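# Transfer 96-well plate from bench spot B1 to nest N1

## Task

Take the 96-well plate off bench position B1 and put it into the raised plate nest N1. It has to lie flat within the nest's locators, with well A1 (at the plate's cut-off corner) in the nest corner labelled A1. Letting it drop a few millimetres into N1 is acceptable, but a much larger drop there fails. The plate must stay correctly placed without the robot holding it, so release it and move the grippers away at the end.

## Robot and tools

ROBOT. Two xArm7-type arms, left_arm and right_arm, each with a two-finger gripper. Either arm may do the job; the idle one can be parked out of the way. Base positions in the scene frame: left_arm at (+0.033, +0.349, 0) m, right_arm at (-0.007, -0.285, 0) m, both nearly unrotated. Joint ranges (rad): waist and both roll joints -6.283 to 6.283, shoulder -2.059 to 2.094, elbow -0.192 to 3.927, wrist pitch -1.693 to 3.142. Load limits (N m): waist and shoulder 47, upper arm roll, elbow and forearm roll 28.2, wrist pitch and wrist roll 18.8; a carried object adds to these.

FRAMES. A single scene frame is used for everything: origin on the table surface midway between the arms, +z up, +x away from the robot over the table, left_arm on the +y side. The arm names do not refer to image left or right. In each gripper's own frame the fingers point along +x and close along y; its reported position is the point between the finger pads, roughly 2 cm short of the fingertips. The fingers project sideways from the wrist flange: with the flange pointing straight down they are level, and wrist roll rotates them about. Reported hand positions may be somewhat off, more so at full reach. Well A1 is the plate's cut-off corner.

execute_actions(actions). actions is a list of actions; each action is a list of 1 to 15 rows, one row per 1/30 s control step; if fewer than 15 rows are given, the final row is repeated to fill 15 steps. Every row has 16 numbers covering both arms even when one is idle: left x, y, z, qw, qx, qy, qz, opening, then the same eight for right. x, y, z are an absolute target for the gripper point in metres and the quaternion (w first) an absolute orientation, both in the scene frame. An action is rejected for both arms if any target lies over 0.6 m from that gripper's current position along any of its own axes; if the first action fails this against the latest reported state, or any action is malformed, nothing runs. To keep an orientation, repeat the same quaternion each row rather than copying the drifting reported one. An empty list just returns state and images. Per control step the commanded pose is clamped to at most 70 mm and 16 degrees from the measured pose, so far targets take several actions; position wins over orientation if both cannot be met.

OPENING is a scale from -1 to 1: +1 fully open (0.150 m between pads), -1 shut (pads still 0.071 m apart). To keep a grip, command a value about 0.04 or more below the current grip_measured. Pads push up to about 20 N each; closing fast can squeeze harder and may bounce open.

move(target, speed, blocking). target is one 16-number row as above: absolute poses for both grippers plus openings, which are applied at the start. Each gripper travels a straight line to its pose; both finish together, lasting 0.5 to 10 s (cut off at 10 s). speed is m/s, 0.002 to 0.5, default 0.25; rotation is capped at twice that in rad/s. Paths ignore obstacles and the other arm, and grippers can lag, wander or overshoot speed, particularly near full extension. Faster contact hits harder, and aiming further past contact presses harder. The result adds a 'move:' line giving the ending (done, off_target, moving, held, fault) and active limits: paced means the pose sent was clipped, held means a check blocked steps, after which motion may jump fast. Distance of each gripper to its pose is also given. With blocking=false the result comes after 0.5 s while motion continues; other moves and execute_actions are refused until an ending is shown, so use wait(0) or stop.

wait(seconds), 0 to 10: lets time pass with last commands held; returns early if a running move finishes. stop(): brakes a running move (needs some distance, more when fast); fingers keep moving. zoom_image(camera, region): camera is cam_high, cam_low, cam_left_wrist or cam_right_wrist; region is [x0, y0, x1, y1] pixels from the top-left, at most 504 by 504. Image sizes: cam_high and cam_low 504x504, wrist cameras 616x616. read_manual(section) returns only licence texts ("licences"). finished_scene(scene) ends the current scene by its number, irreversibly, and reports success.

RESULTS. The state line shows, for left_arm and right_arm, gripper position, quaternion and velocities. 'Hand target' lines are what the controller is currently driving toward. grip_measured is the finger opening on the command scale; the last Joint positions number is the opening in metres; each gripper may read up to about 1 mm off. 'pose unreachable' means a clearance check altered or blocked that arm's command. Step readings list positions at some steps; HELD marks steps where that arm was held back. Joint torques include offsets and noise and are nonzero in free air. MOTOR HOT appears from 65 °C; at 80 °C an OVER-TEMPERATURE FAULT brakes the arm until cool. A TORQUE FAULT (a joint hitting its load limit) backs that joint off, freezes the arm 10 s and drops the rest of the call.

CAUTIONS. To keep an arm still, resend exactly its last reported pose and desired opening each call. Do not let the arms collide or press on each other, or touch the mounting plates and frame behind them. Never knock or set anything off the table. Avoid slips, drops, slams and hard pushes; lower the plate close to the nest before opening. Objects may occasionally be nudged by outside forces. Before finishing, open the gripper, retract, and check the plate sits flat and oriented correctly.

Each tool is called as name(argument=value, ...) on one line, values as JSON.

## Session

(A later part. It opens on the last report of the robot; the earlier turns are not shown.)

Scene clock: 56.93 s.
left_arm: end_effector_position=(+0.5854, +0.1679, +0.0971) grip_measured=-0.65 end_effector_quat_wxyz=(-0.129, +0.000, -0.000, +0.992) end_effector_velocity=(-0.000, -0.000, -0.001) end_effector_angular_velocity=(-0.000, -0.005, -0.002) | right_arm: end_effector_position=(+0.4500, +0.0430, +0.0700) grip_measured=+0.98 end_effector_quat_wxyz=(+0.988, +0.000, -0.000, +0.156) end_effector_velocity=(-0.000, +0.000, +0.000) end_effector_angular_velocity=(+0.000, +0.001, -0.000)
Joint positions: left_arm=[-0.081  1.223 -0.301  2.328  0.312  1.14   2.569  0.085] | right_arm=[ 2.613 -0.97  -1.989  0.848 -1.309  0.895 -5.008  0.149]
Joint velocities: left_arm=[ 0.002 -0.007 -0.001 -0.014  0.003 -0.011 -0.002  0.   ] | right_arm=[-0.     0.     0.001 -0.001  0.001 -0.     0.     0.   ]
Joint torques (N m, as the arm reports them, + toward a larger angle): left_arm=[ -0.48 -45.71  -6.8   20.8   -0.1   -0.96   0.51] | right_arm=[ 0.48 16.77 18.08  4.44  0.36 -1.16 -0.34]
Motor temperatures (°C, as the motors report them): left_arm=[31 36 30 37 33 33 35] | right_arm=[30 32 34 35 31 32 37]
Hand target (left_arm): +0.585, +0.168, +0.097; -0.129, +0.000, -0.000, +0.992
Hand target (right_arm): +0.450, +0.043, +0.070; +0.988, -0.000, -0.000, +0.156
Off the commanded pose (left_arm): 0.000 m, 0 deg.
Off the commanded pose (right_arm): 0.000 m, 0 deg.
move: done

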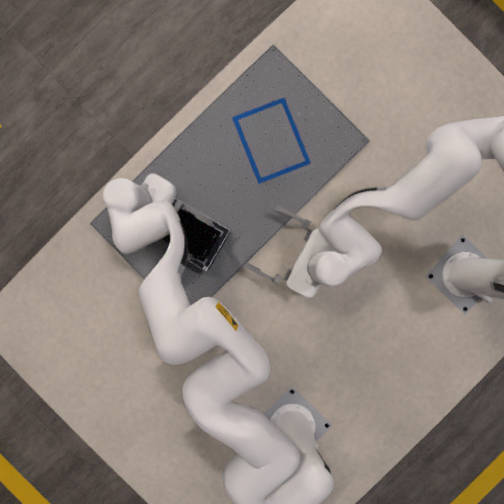

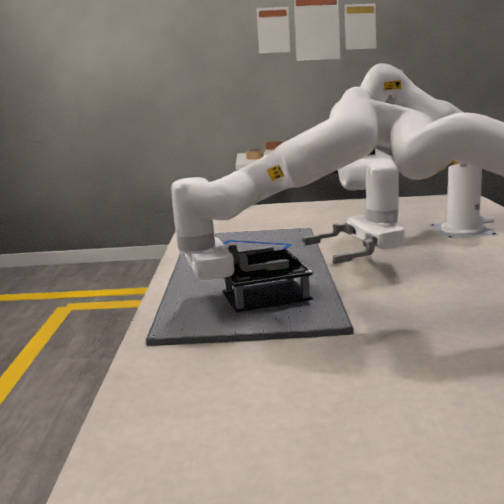

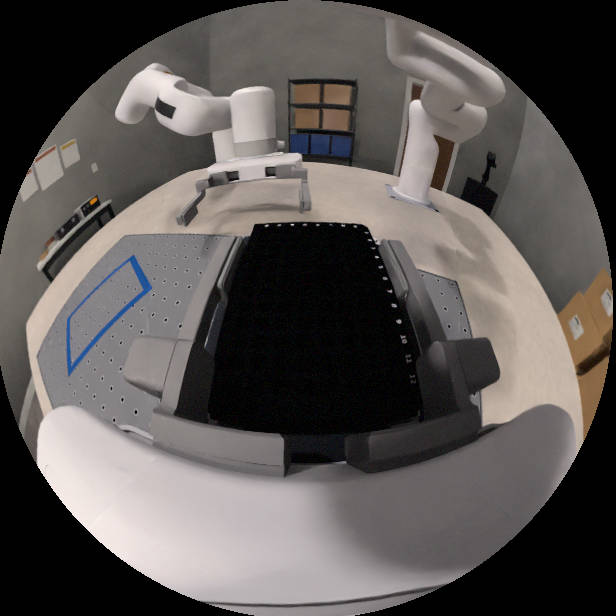

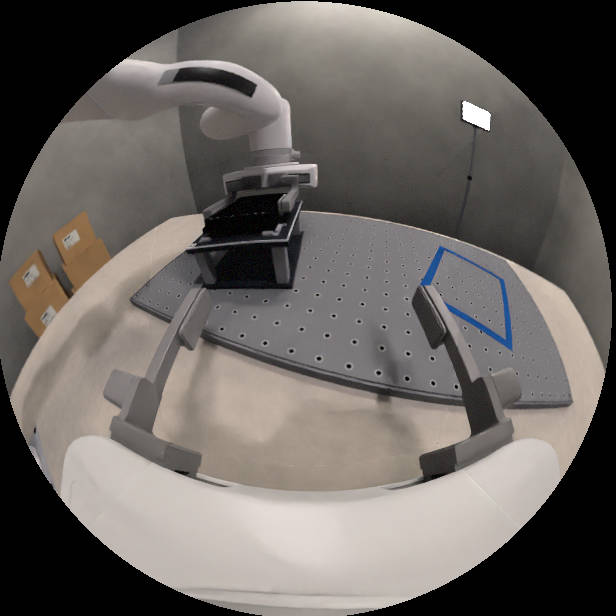

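move(target=[0.5852, 0.1679, 0.0915, 0.1288, 0, 0, -0.9917, -0.76, 0.450, 0.043, 0.070, 0.9877, 0, 0, 0.1564, 1.0], speed=0.012)

zoom_image(camera="cam_high", region=[185, 215, 235, 275])

zoom_image(camera="cam_left_wrist", region=[190, 380, 440, 480])

zoom_image(camera="cam_right_wrist", region=[240, 180, 310, 250])

zoom_image(camera="cam_right_wrist", region=[180, 190, 250, 260])

zoom_image(camera="cam_low", region=[225, 240, 320, 290])

Scene clock: 59.60 s.
left_arm: end_effector_position=(+0.5853, +0.1681, +0.0920) grip_measured=-0.65 end_effector_quat_wxyz=(-0.129, -0.000, -0.000, +0.992) end_effector_velocity=(+0.000, +0.000, -0.002) end_effector_angular_velocity=(+0.000, -0.001, -0.000) | right_arm: end_effector_position=(+0.4500, +0.0430, +0.0700) grip_measured=+0.98 end_effector_quat_wxyz=(+0.988, +0.000, +0.000, +0.156) end_effector_velocity=(-0.001, -0.000, -0.001) end_effector_angular_velocity=(-0.000, +0.003, -0.001)
Joint positions: left_arm=[-0.082  1.231 -0.3    2.33   0.313  1.132  2.569  0.085] | right_arm=[ 2.613 -0.97  -1.989  0.848 -1.309  0.895 -5.008  0.149]
Joint velocities: left_arm=[-0.     0.004  0.     0.003  0.001 -0.003  0.     0.   ] | right_arm=[ 0.    -0.002 -0.    -0.001  0.002  0.001  0.001  0.   ]
Joint torques (N m, as the arm reports them, + toward a larger angle): left_arm=[ -0.75 -44.53  -6.84  20.51  -0.08  -1.43   0.28] | right_arm=[ 0.51 16.76 18.1   4.41  0.32 -1.11 -0.36]
Motor temperatures (°C, as the motors report them): left_arm=[31 37 30 37 33 33 35] | right_arm=[30 32 34 35 31 32 37]
Hand target (left_arm): +0.585, +0.168, +0.091; -0.129, -0.000, -0.000, +0.992
Hand target (right_arm): +0.450, +0.043, +0.070; +0.988, -0.000, -0.000, +0.156
Off the commanded pose (left_arm): 0.001 m, 0 deg.
Off the commanded pose (right_arm): 0.000 m, 0 deg.
move: done

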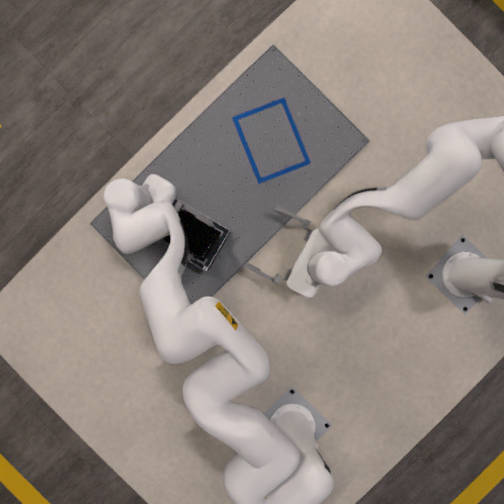

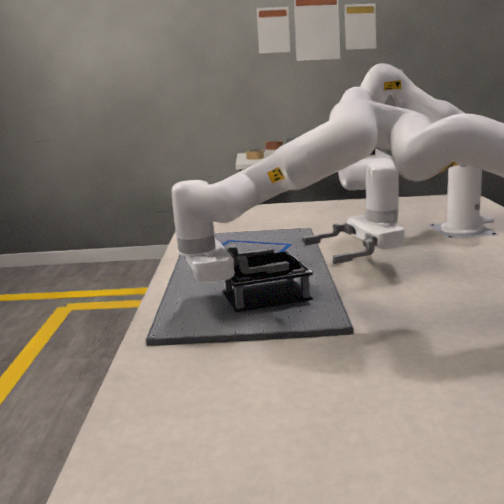

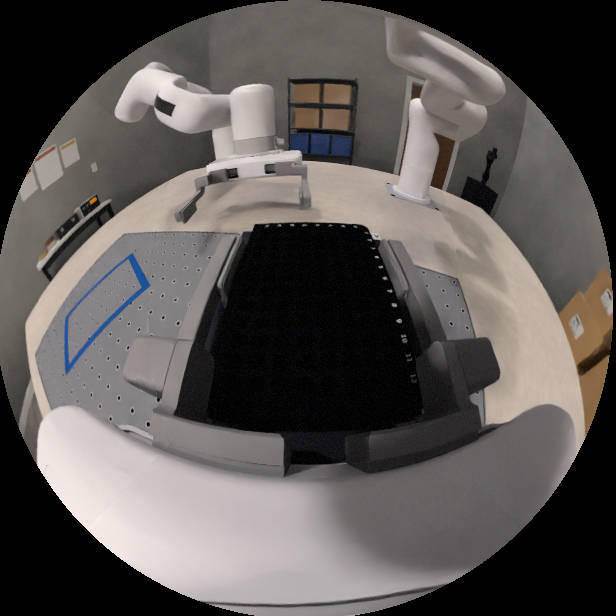

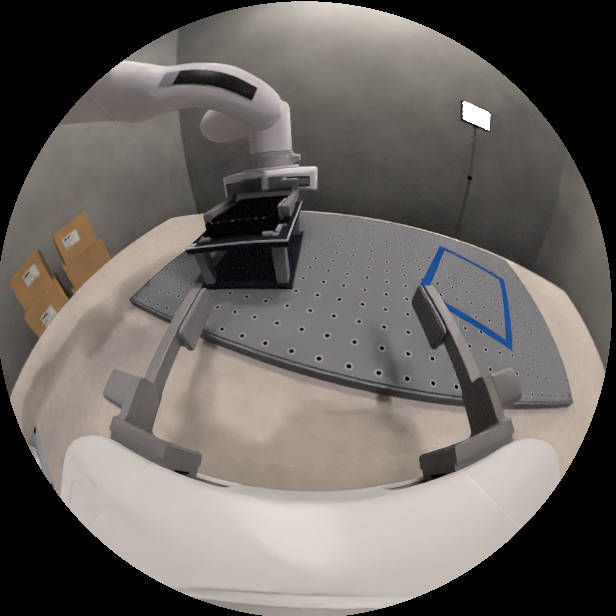

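Region (185, 215, 235, 275) of cam_high's 504x504 image, scaled by 8.400, with more detail than that image has.

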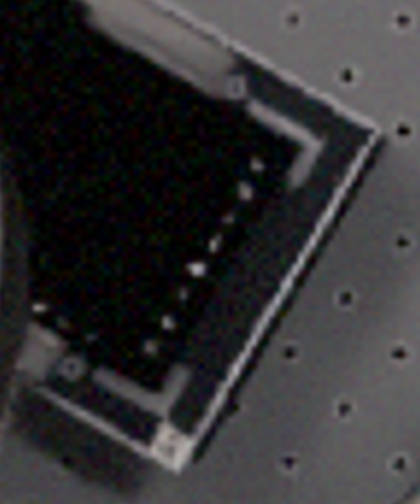

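Region (190, 380, 440, 480) of cam_left_wrist's 616x616 image, scaled by 2.016, with more detail than that image has; it fills the top 202 rows of this view, and the rest is white.

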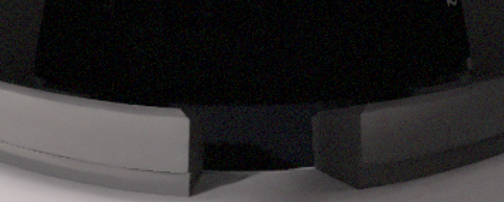

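Region (240, 180, 310, 250) of cam_right_wrist's 616x616 image, scaled by 7.200, with more detail than that image has.

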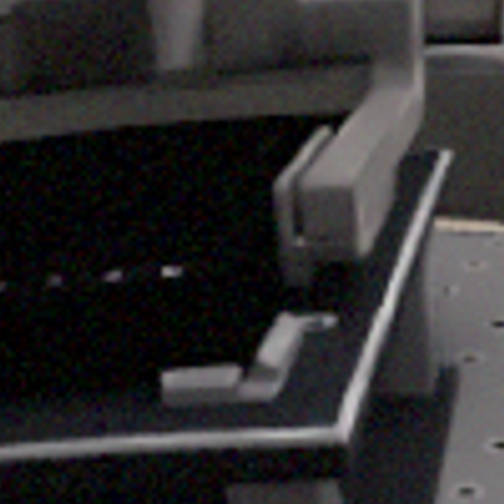

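Region (180, 190, 250, 260) of cam_right_wrist's 616x616 image, scaled by 7.200, with more detail than that image has.

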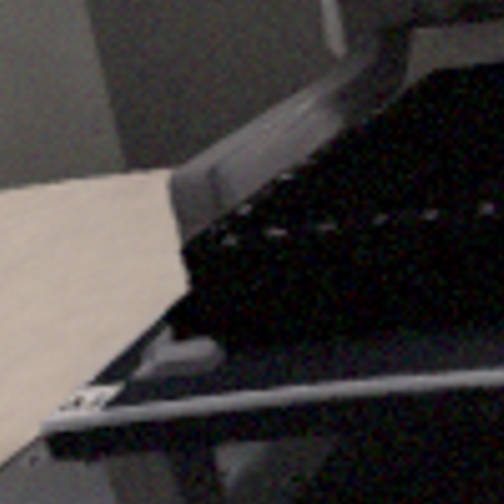

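Region (225, 240, 320, 290) of cam_low's 504x504 image, scaled by 5.305, with more detail than that image has; it fills the top 265 rows of this view, and the rest is white.

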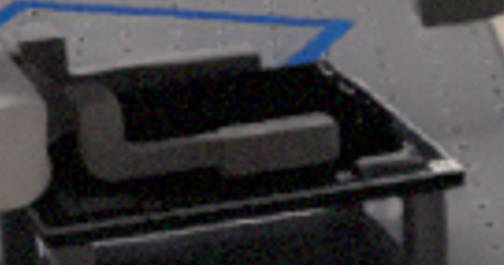

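wait(seconds=0)

zoom_image(camera="cam_left_wrist", region=[195, 395, 275, 440])

zoom_image(camera="cam_left_wrist", region=[360, 395, 440, 440])

zoom_image(camera="cam_right_wrist", region=[255, 210, 295, 245])

Scene clock: 61.13 s.
left_arm: end_effector_position=(+0.5852, +0.1679, +0.0915) grip_measured=-0.65 end_effector_quat_wxyz=(-0.129, -0.000, -0.000, +0.992) end_effector_velocity=(-0.000, +0.000, -0.001) end_effector_angular_velocity=(+0.001, +0.001, +0.001) | right_arm: end_effector_position=(+0.4500, +0.0430, +0.0700) grip_measured=+0.98 end_effector_quat_wxyz=(+0.988, -0.000, -0.000, +0.156) end_effector_velocity=(+0.001, +0.000, +0.001) end_effector_angular_velocity=(+0.002, -0.003, -0.001)
Joint positions: left_arm=[-0.082  1.232 -0.3    2.33   0.313  1.131  2.569  0.085] | right_arm=[ 2.613 -0.97  -1.989  0.848 -1.309  0.895 -5.008  0.149]
Joint velocities: left_arm=[ 0.001  0.    -0.    -0.001  0.001 -0.    -0.001  0.   ] | right_arm=[ 0.     0.002  0.001  0.002  0.    -0.002 -0.     0.   ]
Joint torques (N m, as the arm reports them, + toward a larger angle): left_arm=[ -1.56 -43.11  -6.99  19.92  -0.19  -1.45   0.05] | right_arm=[ 0.56 16.8  17.92  4.4   0.35 -1.15 -0.4 ]
Motor temperatures (°C, as the motors report them): left_arm=[31 37 30 37 33 33 35] | right_arm=[30 32 34 35 31 32 37]
Hand target (left_arm): +0.585, +0.168, +0.091; -0.129, -0.000, -0.000, +0.992
Hand target (right_arm): +0.450, +0.043, +0.070; +0.988, -0.000, -0.000, +0.156
Off the commanded pose (left_arm): 0.000 m, 0 deg.
Off the commanded pose (right_arm): 0.000 m, 0 deg.

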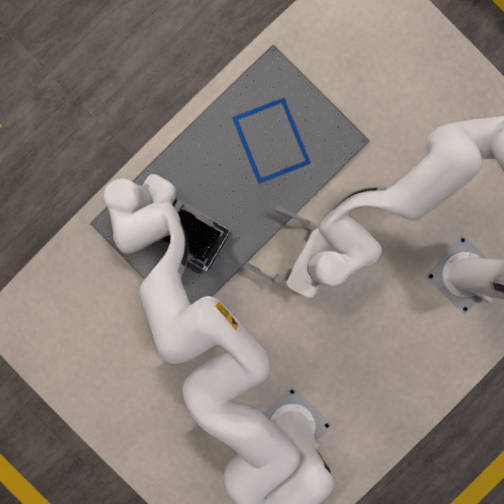

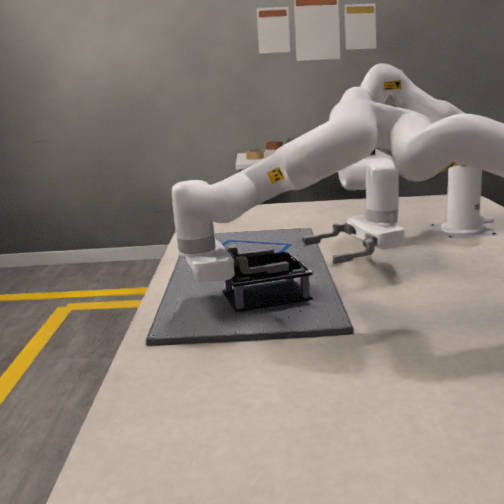

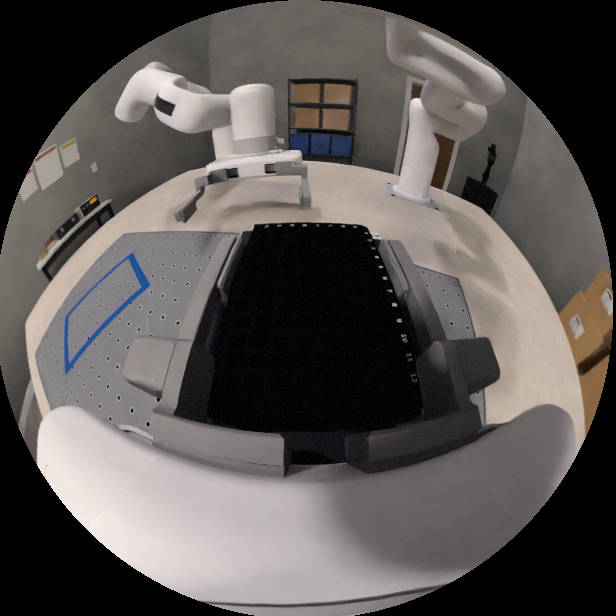

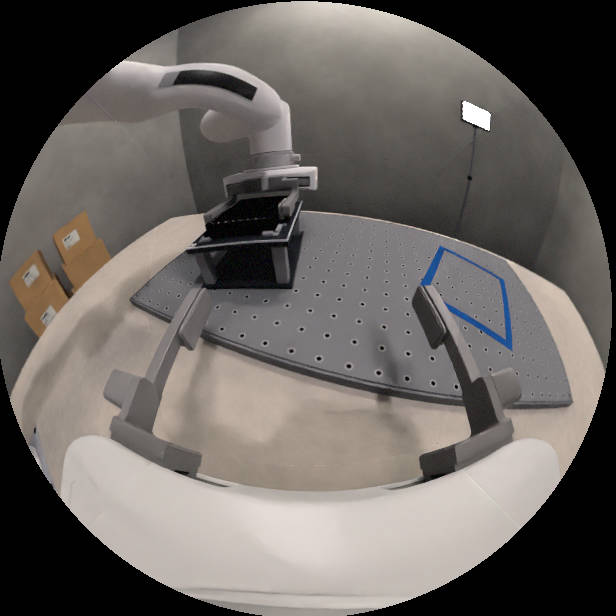

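Region (195, 395, 275, 440) of cam_left_wrist's 616x616 image, scaled by 6.300, with more detail than that image has; it fills the top 284 rows of this view, and the rest is white.

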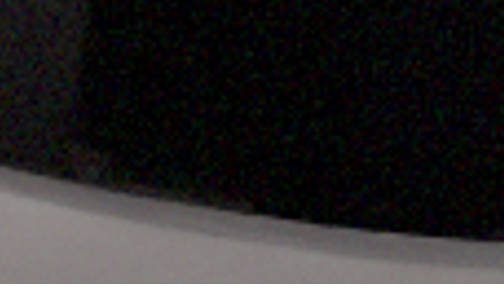

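Region (360, 395, 440, 440) of cam_left_wrist's 616x616 image, scaled by 6.300, with more detail than that image has; it fills the top 284 rows of this view, and the rest is white.

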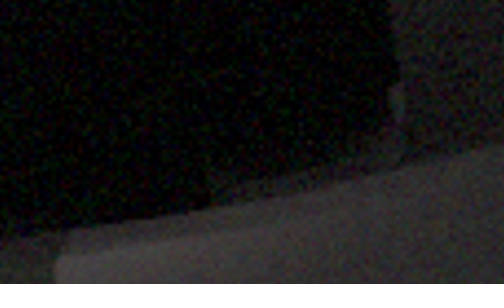

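Region (255, 210, 295, 245) of cam_right_wrist's 616x616 image, scaled by 12.600, with more detail than that image has; it fills the top 441 rows of this view, and the rest is white.

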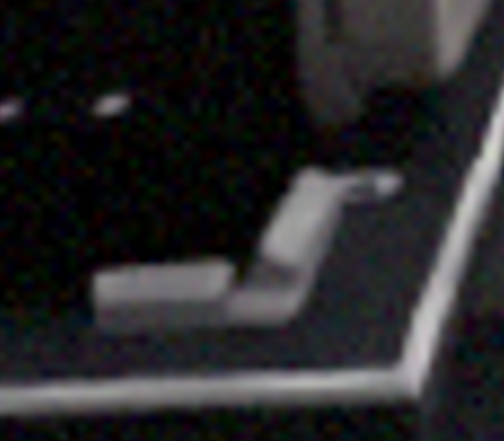

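execute_actions(actions=[[[0.5852,0.1680,0.0915,0.1283,0,0,-0.9917,-0.76,0.450,0.043,0.070,0.9877,0,0,0.1564,1.0],[0.5852,0.1681,0.0915,0.1278,0,0,-0.9918,-0.76,0.450,0.043,0.070,0.9877,0,0,0.1564,1.0],[0.5851,0.1682,0.0915,0.1272,0,0,-0.9919,-0.76,0.450,0.043,0.070,0.9877,0,0,0.1564,1.0],[0.5851,0.1683,0.0915,0.1267,0,0,-0.9919,-0.76,0.450,0.043,0.070,0.9877,0,0,0.1564,1.0],[0.5851,0.1684,0.0915,0.1262,0,0,-0.9920,-0.76,0.450,0.043,0.070,0.9877,0,0,0.1564,1.0],[0.5851,0.1684,0.0915,0.1262,0,0,-0.9920,-0.76,0.450,0.043,0.070,0.9877,0,0,0.1564,1.0],[0.5851,0.1684,0.0913,0.1262,0,0,-0.9920,-0.76,0.450,0.043,0.070,0.9877,0,0,0.1564,1.0],[0.5851,0.1684,0.0911,0.1262,0,0,-0.9920,-0.76,0.450,0.043,0.070,0.9877,0,0,0.1564,1.0],[0.5851,0.1684,0.0909,0.1262,0,0,-0.9920,-0.76,0.450,0.043,0.070,0.9877,0,0,0.1564,1.0],[0.5851,0.1684,0.0907,0.1262,0,0,-0.9920,-0.76,0.450,0.043,0.070,0.9877,0,0,0.1564,1.0],[0.5851,0.1684,0.0905,0.1262,0,0,-0.9920,-0.76,0.450,0.043,0.070,0.9877,0,0,0.1564,1.0]]])

wait(seconds=0.3)

zoom_image(camera="cam_right_wrist", region=[185, 195, 305, 260])

zoom_image(camera="cam_low", region=[225, 240, 320, 290])

Scene clock: 62.87 s.
left_arm: end_effector_position=(+0.5852, +0.1683, +0.0908) grip_measured=-0.65 end_effector_quat_wxyz=(-0.126, -0.000, +0.000, +0.992) end_effector_velocity=(+0.000, +0.000, -0.002) end_effector_angular_velocity=(+0.001, -0.001, -0.003) | right_arm: end_effector_position=(+0.4500, +0.0430, +0.0700) grip_measured=+0.98 end_effector_quat_wxyz=(+0.988, +0.000, -0.000, +0.156) end_effector_velocity=(+0.000, -0.000, -0.000) end_effector_angular_velocity=(-0.001, -0.001, +0.001)
Joint positions: left_arm=[-0.082  1.235 -0.301  2.332  0.314  1.131  2.574  0.085] | right_arm=[ 2.613 -0.97  -1.989  0.848 -1.309  0.895 -5.008  0.149]
Joint velocities: left_arm=[-0.001  0.004  0.001  0.002  0.001 -0.002  0.002 -0.   ] | right_arm=[-0.    -0.    -0.    -0.    -0.002  0.001 -0.     0.   ]
Joint torques (N m, as the arm reports them, + toward a larger angle): left_arm=[ -1.61 -43.22  -6.99  19.21  -0.08  -1.21   0.39] | right_arm=[ 0.46 16.78 18.08  4.34  0.27 -1.16 -0.38]
Motor temperatures (°C, as the motors report them): left_arm=[31 37 30 37 33 33 35] | right_arm=[30 32 34 35 31 32 37]
Hand target (left_arm): +0.585, +0.168, +0.090; -0.126, -0.000, -0.000, +0.992
Hand target (right_arm): +0.450, +0.043, +0.070; +0.988, -0.000, -0.000, +0.156
Off the commanded pose (left_arm): 0.000 m, 0 deg.
Off the commanded pose (right_arm): 0.000 m, 0 deg.
Step readings (end_effector_position):
0: left_arm (+0.5852, +0.1679, +0.0915) | right_arm (+0.4500, +0.0430, +0.0700)
1: left_arm (+0.5852, +0.1679, +0.0915) | right_arm (+0.4500, +0.0430, +0.0700)
2: left_arm (+0.5852, +0.1679, +0.0915) | right_arm (+0.4500, +0.0430, +0.0700)
4: left_arm (+0.5852, +0.1680, +0.0915) | right_arm (+0.4500, +0.0430, +0.0700)
8: left_arm (+0.5852, +0.1682, +0.0915) | right_arm (+0.4500, +0.0430, +0.0700)
15: end_effector_position above

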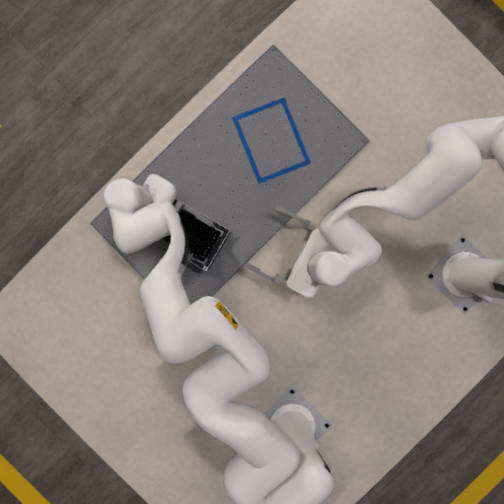

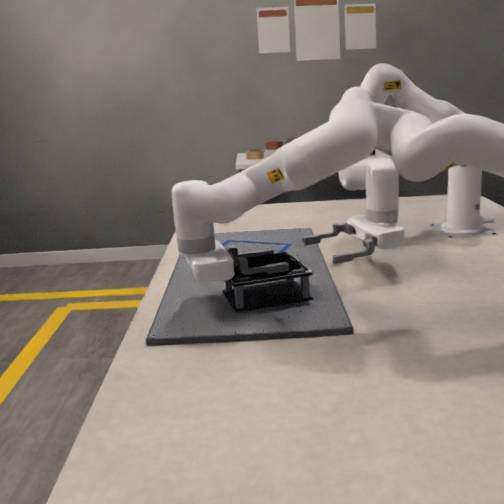

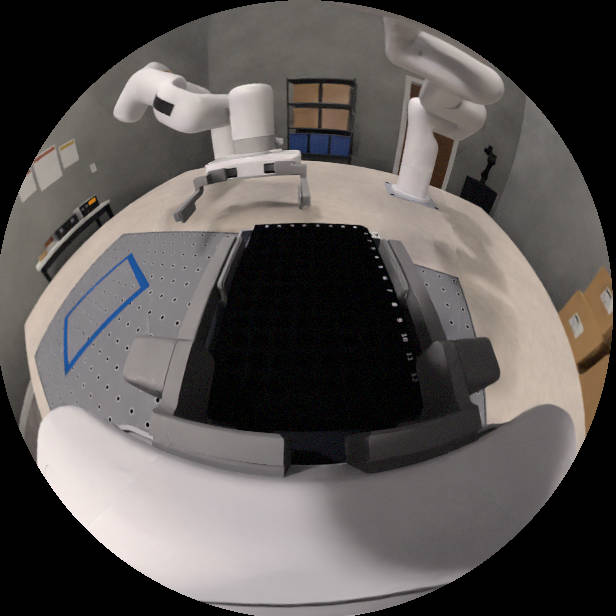

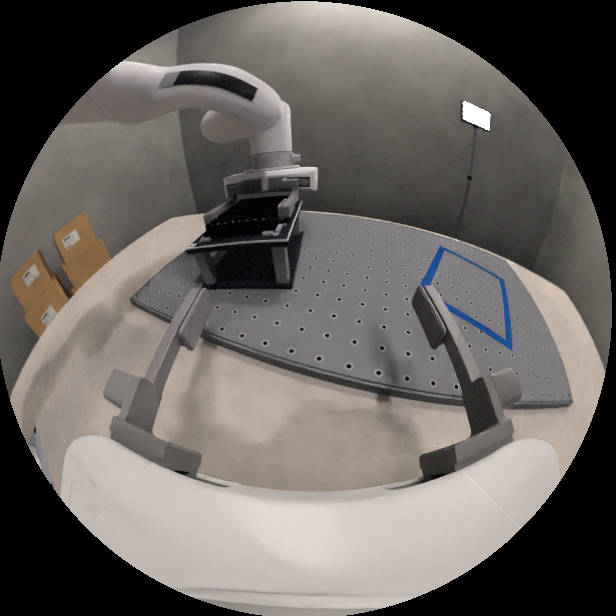

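Scene clock: 63.17 s.
left_arm: end_effector_position=(+0.5851, +0.1683, +0.0906) grip_measured=-0.65 end_effector_quat_wxyz=(-0.126, -0.000, +0.000, +0.992) end_effector_velocity=(-0.000, -0.000, +0.000) end_effector_angular_velocity=(-0.000, -0.001, -0.002) | right_arm: end_effector_position=(+0.4500, +0.0430, +0.0700) grip_measured=+0.98 end_effector_quat_wxyz=(+0.988, -0.000, -0.000, +0.156) end_effector_velocity=(+0.001, -0.000, +0.000) end_effector_angular_velocity=(+0.000, +0.000, -0.002)
Joint positions: left_arm=[-0.082  1.235 -0.301  2.332  0.314  1.131  2.574  0.085] | right_arm=[ 2.613 -0.97  -1.989  0.848 -1.309  0.895 -5.008  0.149]
Joint velocities: left_arm=[-0.001 -0.001 -0.    -0.     0.     0.     0.001 -0.   ] | right_arm=[-0.     0.    -0.     0.001  0.001 -0.001  0.001 -0.   ]
Joint torques (N m, as the arm reports them, + toward a larger angle): left_arm=[ -1.42 -42.42  -6.7   19.05   0.16  -1.17   0.33] | right_arm=[ 0.39 16.69 18.09  4.42  0.3  -1.08 -0.38]
Motor temperatures (°C, as the motors report them): left_arm=[31 37 30 37 33 33 35] | right_arm=[30 32 34 35 31 32 37]
Hand target (left_arm): +0.585, +0.168, +0.090; -0.126, -0.000, -0.000, +0.992
Hand target (right_arm): +0.450, +0.043, +0.070; +0.988, -0.000, -0.000, +0.156
Off the commanded pose (left_arm): 0.000 m, 0 deg.
Off the commanded pose (right_arm): 0.000 m, 0 deg.
wait: 0.30 s; at rest by 0.17 s

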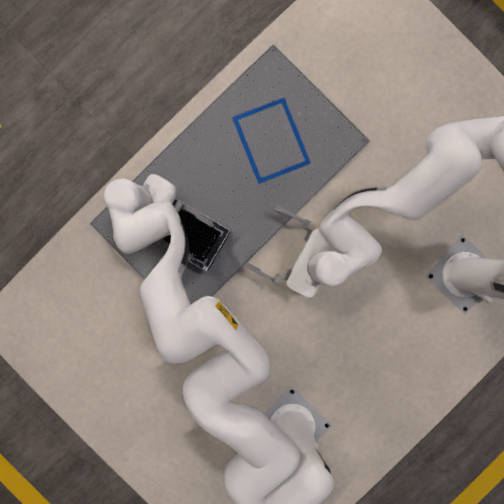

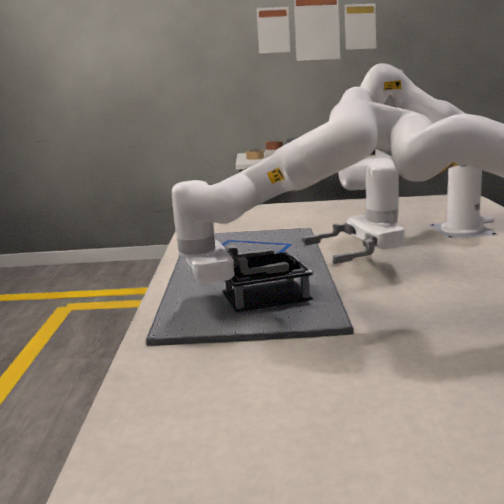

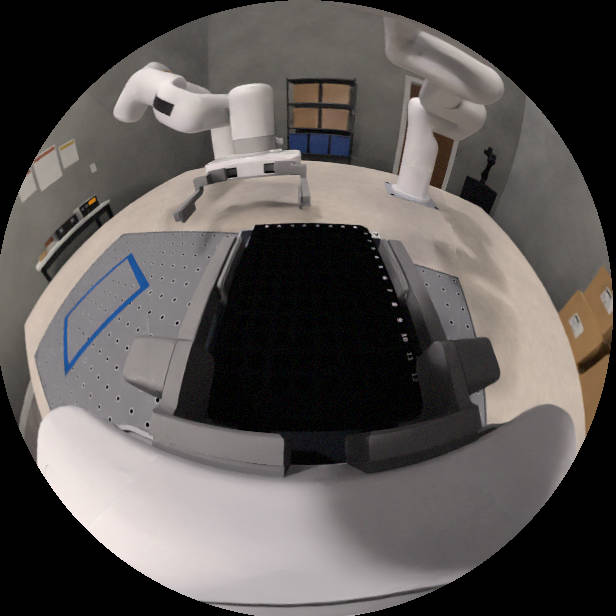

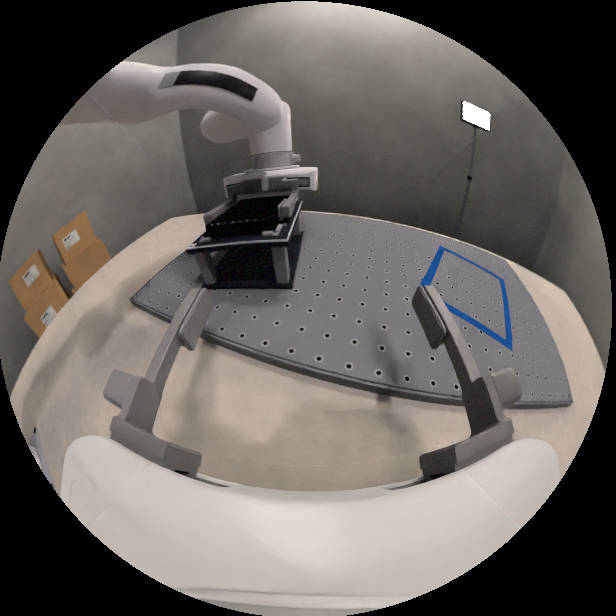

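Region (185, 195, 305, 260) of cam_right_wrist's 616x616 image, scaled by 4.200, with more detail than that image has; it fills the top 273 rows of this view, and the rest is white.

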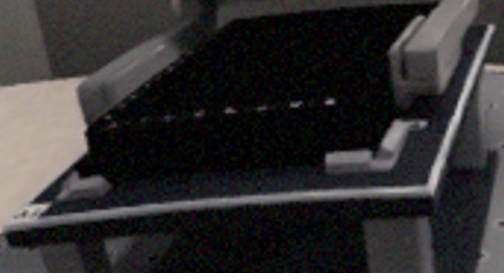

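Region (225, 240, 320, 290) of cam_low's 504x504 image, scaled by 5.305, with more detail than that image has; it fills the top 265 rows of this view, and the rest is white.

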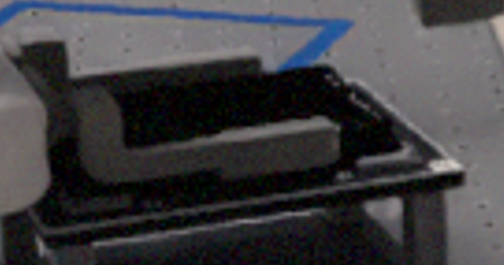

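execute_actions(actions=[[[0.5851,0.1685,0.0905,0.1265,0,0,-0.9920,-0.76,0.450,0.043,0.070,0.9877,0,0,0.1564,1.0],[0.5851,0.1686,0.0905,0.1268,0,0,-0.9919,-0.76,0.450,0.043,0.070,0.9877,0,0,0.1564,1.0],[0.5850,0.1687,0.0905,0.1271,0,0,-0.9919,-0.76,0.450,0.043,0.070,0.9877,0,0,0.1564,1.0],[0.5850,0.1688,0.0905,0.1275,0,0,-0.9918,-0.76,0.450,0.043,0.070,0.9877,0,0,0.1564,1.0]]])

wait(seconds=0.2)

Scene clock: 64.47 s.
left_arm: end_effector_position=(+0.5850, +0.1685, +0.0906) grip_measured=-0.65 end_effector_quat_wxyz=(-0.127, -0.000, +0.000, +0.992) end_effector_velocity=(-0.001, +0.000, -0.001) end_effector_angular_velocity=(+0.001, +0.003, -0.001) | right_arm: end_effector_position=(+0.4500, +0.0430, +0.0700) grip_measured=+0.98 end_effector_quat_wxyz=(+0.988, -0.000, +0.000, +0.156) end_effector_velocity=(+0.000, -0.000, -0.000) end_effector_angular_velocity=(-0.001, -0.000, +0.000)
Joint positions: left_arm=[-0.081  1.233 -0.301  2.327  0.314  1.129  2.572  0.085] | right_arm=[ 2.613 -0.97  -1.989  0.848 -1.309  0.895 -5.008  0.149]
Joint velocities: left_arm=[ 0.001  0.    -0.    -0.003  0.001  0.    -0.    -0.   ] | right_arm=[ 0.001  0.001 -0.001  0.     0.    -0.    -0.     0.   ]
Joint torques (N m, as the arm reports them, + toward a larger angle): left_arm=[ -0.23 -42.    -5.61  18.34   0.43  -0.65   0.68] | right_arm=[ 0.5  16.68 18.05  4.5   0.27 -1.13 -0.41]
Motor temperatures (°C, as the motors report them): left_arm=[31 37 30 37 33 33 35] | right_arm=[30 32 34 35 31 32 37]
Hand target (left_arm): +0.585, +0.169, +0.090; -0.128, +0.000, -0.000, +0.992
Hand target (right_arm): +0.450, +0.043, +0.070; +0.988, -0.000, -0.000, +0.156
Off the commanded pose (left_arm): 0.000 m, 0 deg.
Off the commanded pose (right_arm): 0.000 m, 0 deg.
Step readings (end_effector_position):
0: left_arm (+0.5851, +0.1684, +0.0905) | right_arm (+0.4500, +0.0430, +0.0700)
1: left_arm (+0.5851, +0.1684, +0.0905) | right_arm (+0.4500, +0.0430, +0.0700)
2: left_arm (+0.5851, +0.1684, +0.0905) | right_arm (+0.4500, +0.0430, +0.0700)
4: left_arm (+0.5851, +0.1684, +0.0905) | right_arm (+0.4500, +0.0430, +0.0700)
8: left_arm (+0.5850, +0.1684, +0.0906) | right_arm (+0.4500, +0.0430, +0.0700)
15: end_effector_position above

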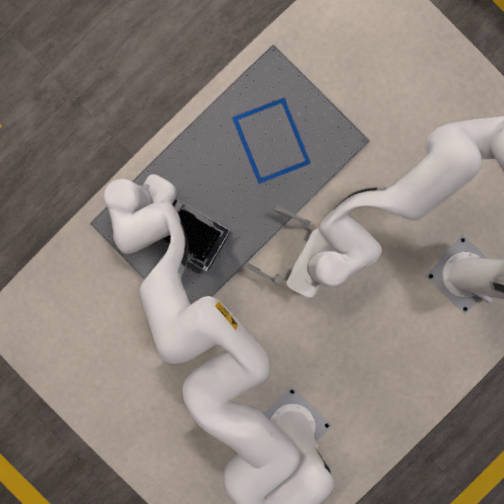

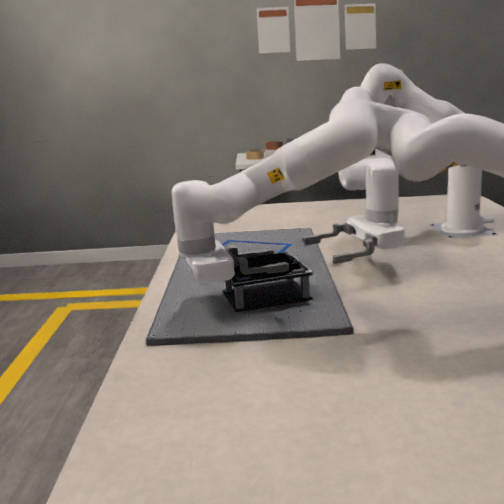

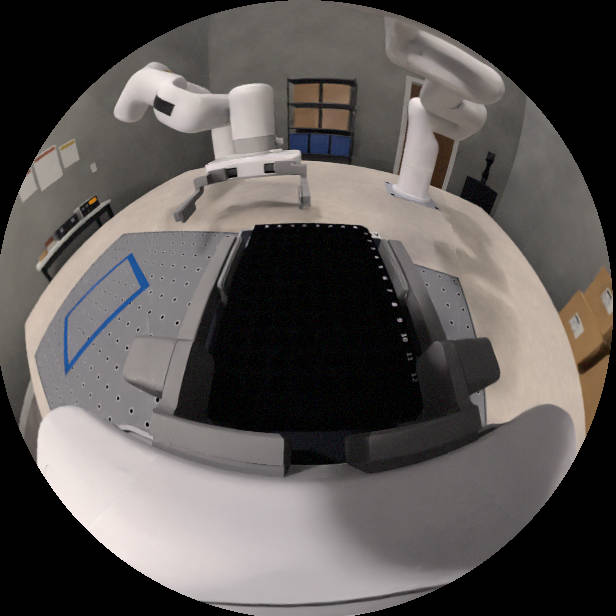

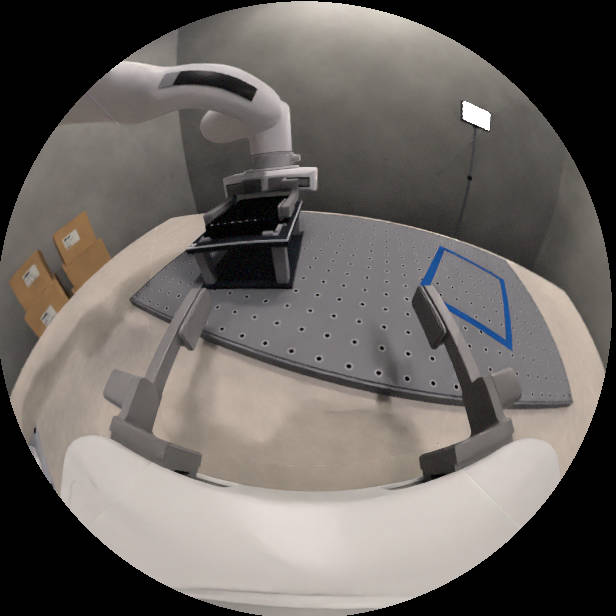

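Scene clock: 64.67 s.
left_arm: end_effector_position=(+0.5849, +0.1686, +0.0905) grip_measured=-0.65 end_effector_quat_wxyz=(-0.127, +0.000, +0.000, +0.992) end_effector_velocity=(+0.001, +0.001, +0.000) end_effector_angular_velocity=(+0.001, -0.001, +0.002) | right_arm: end_effector_position=(+0.4500, +0.0430, +0.0700) grip_measured=+0.98 end_effector_quat_wxyz=(+0.988, -0.000, +0.000, +0.156) end_effector_velocity=(+0.000, -0.000, -0.000) end_effector_angular_velocity=(-0.001, +0.000, -0.001)
Joint positions: left_arm=[-0.081  1.233 -0.301  2.327  0.314  1.129  2.572  0.085] | right_arm=[ 2.613 -0.97  -1.989  0.848 -1.309  0.895 -5.008  0.149]
Joint velocities: left_arm=[ 0.001 -0.001  0.001  0.001  0.     0.    -0.001 -0.   ] | right_arm=[ 0.     0.    -0.002  0.001  0.    -0.    -0.    -0.   ]
Joint torques (N m, as the arm reports them, + toward a larger angle): left_arm=[  0.06 -42.26  -5.34  18.41   0.34  -0.77   0.78] | right_arm=[ 0.49 16.79 18.16  4.33  0.43 -1.14 -0.34]
Motor temperatures (°C, as the motors report them): left_arm=[31 37 30 37 33 33 35] | right_arm=[30 32 34 35 31 32 37]
Hand target (left_arm): +0.585, +0.169, +0.090; -0.128, +0.000, -0.000, +0.992
Hand target (right_arm): +0.450, +0.043, +0.070; +0.988, -0.000, -0.000, +0.156
Off the commanded pose (left_arm): 0.000 m, 0 deg.
Off the commanded pose (right_arm): 0.000 m, 0 deg.
wait: 0.20 s; at rest by 0.17 s

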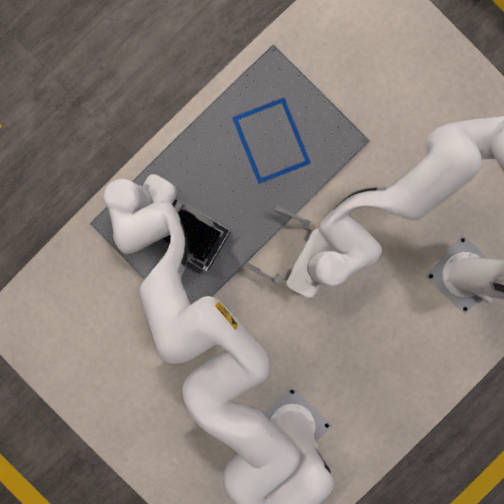

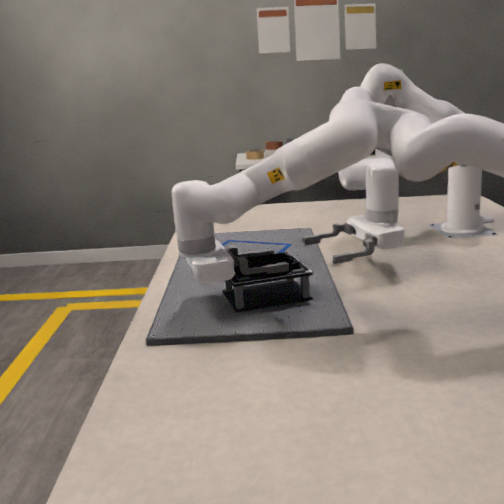

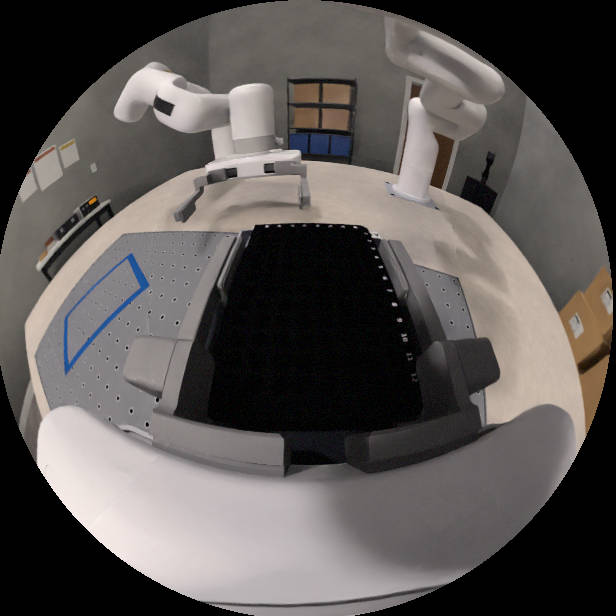

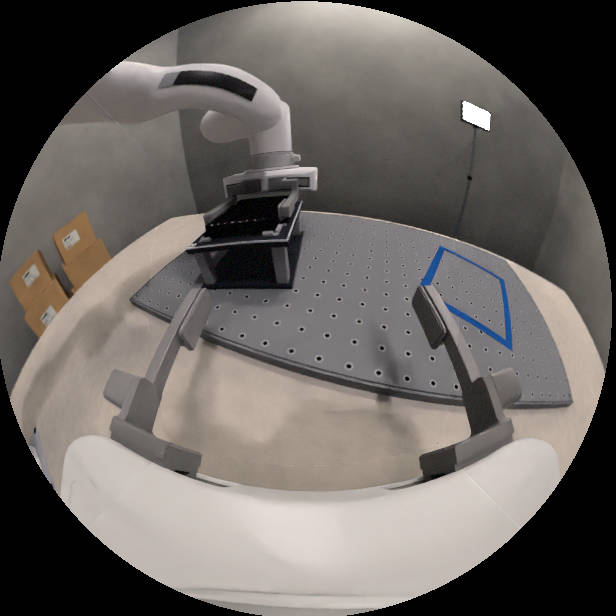

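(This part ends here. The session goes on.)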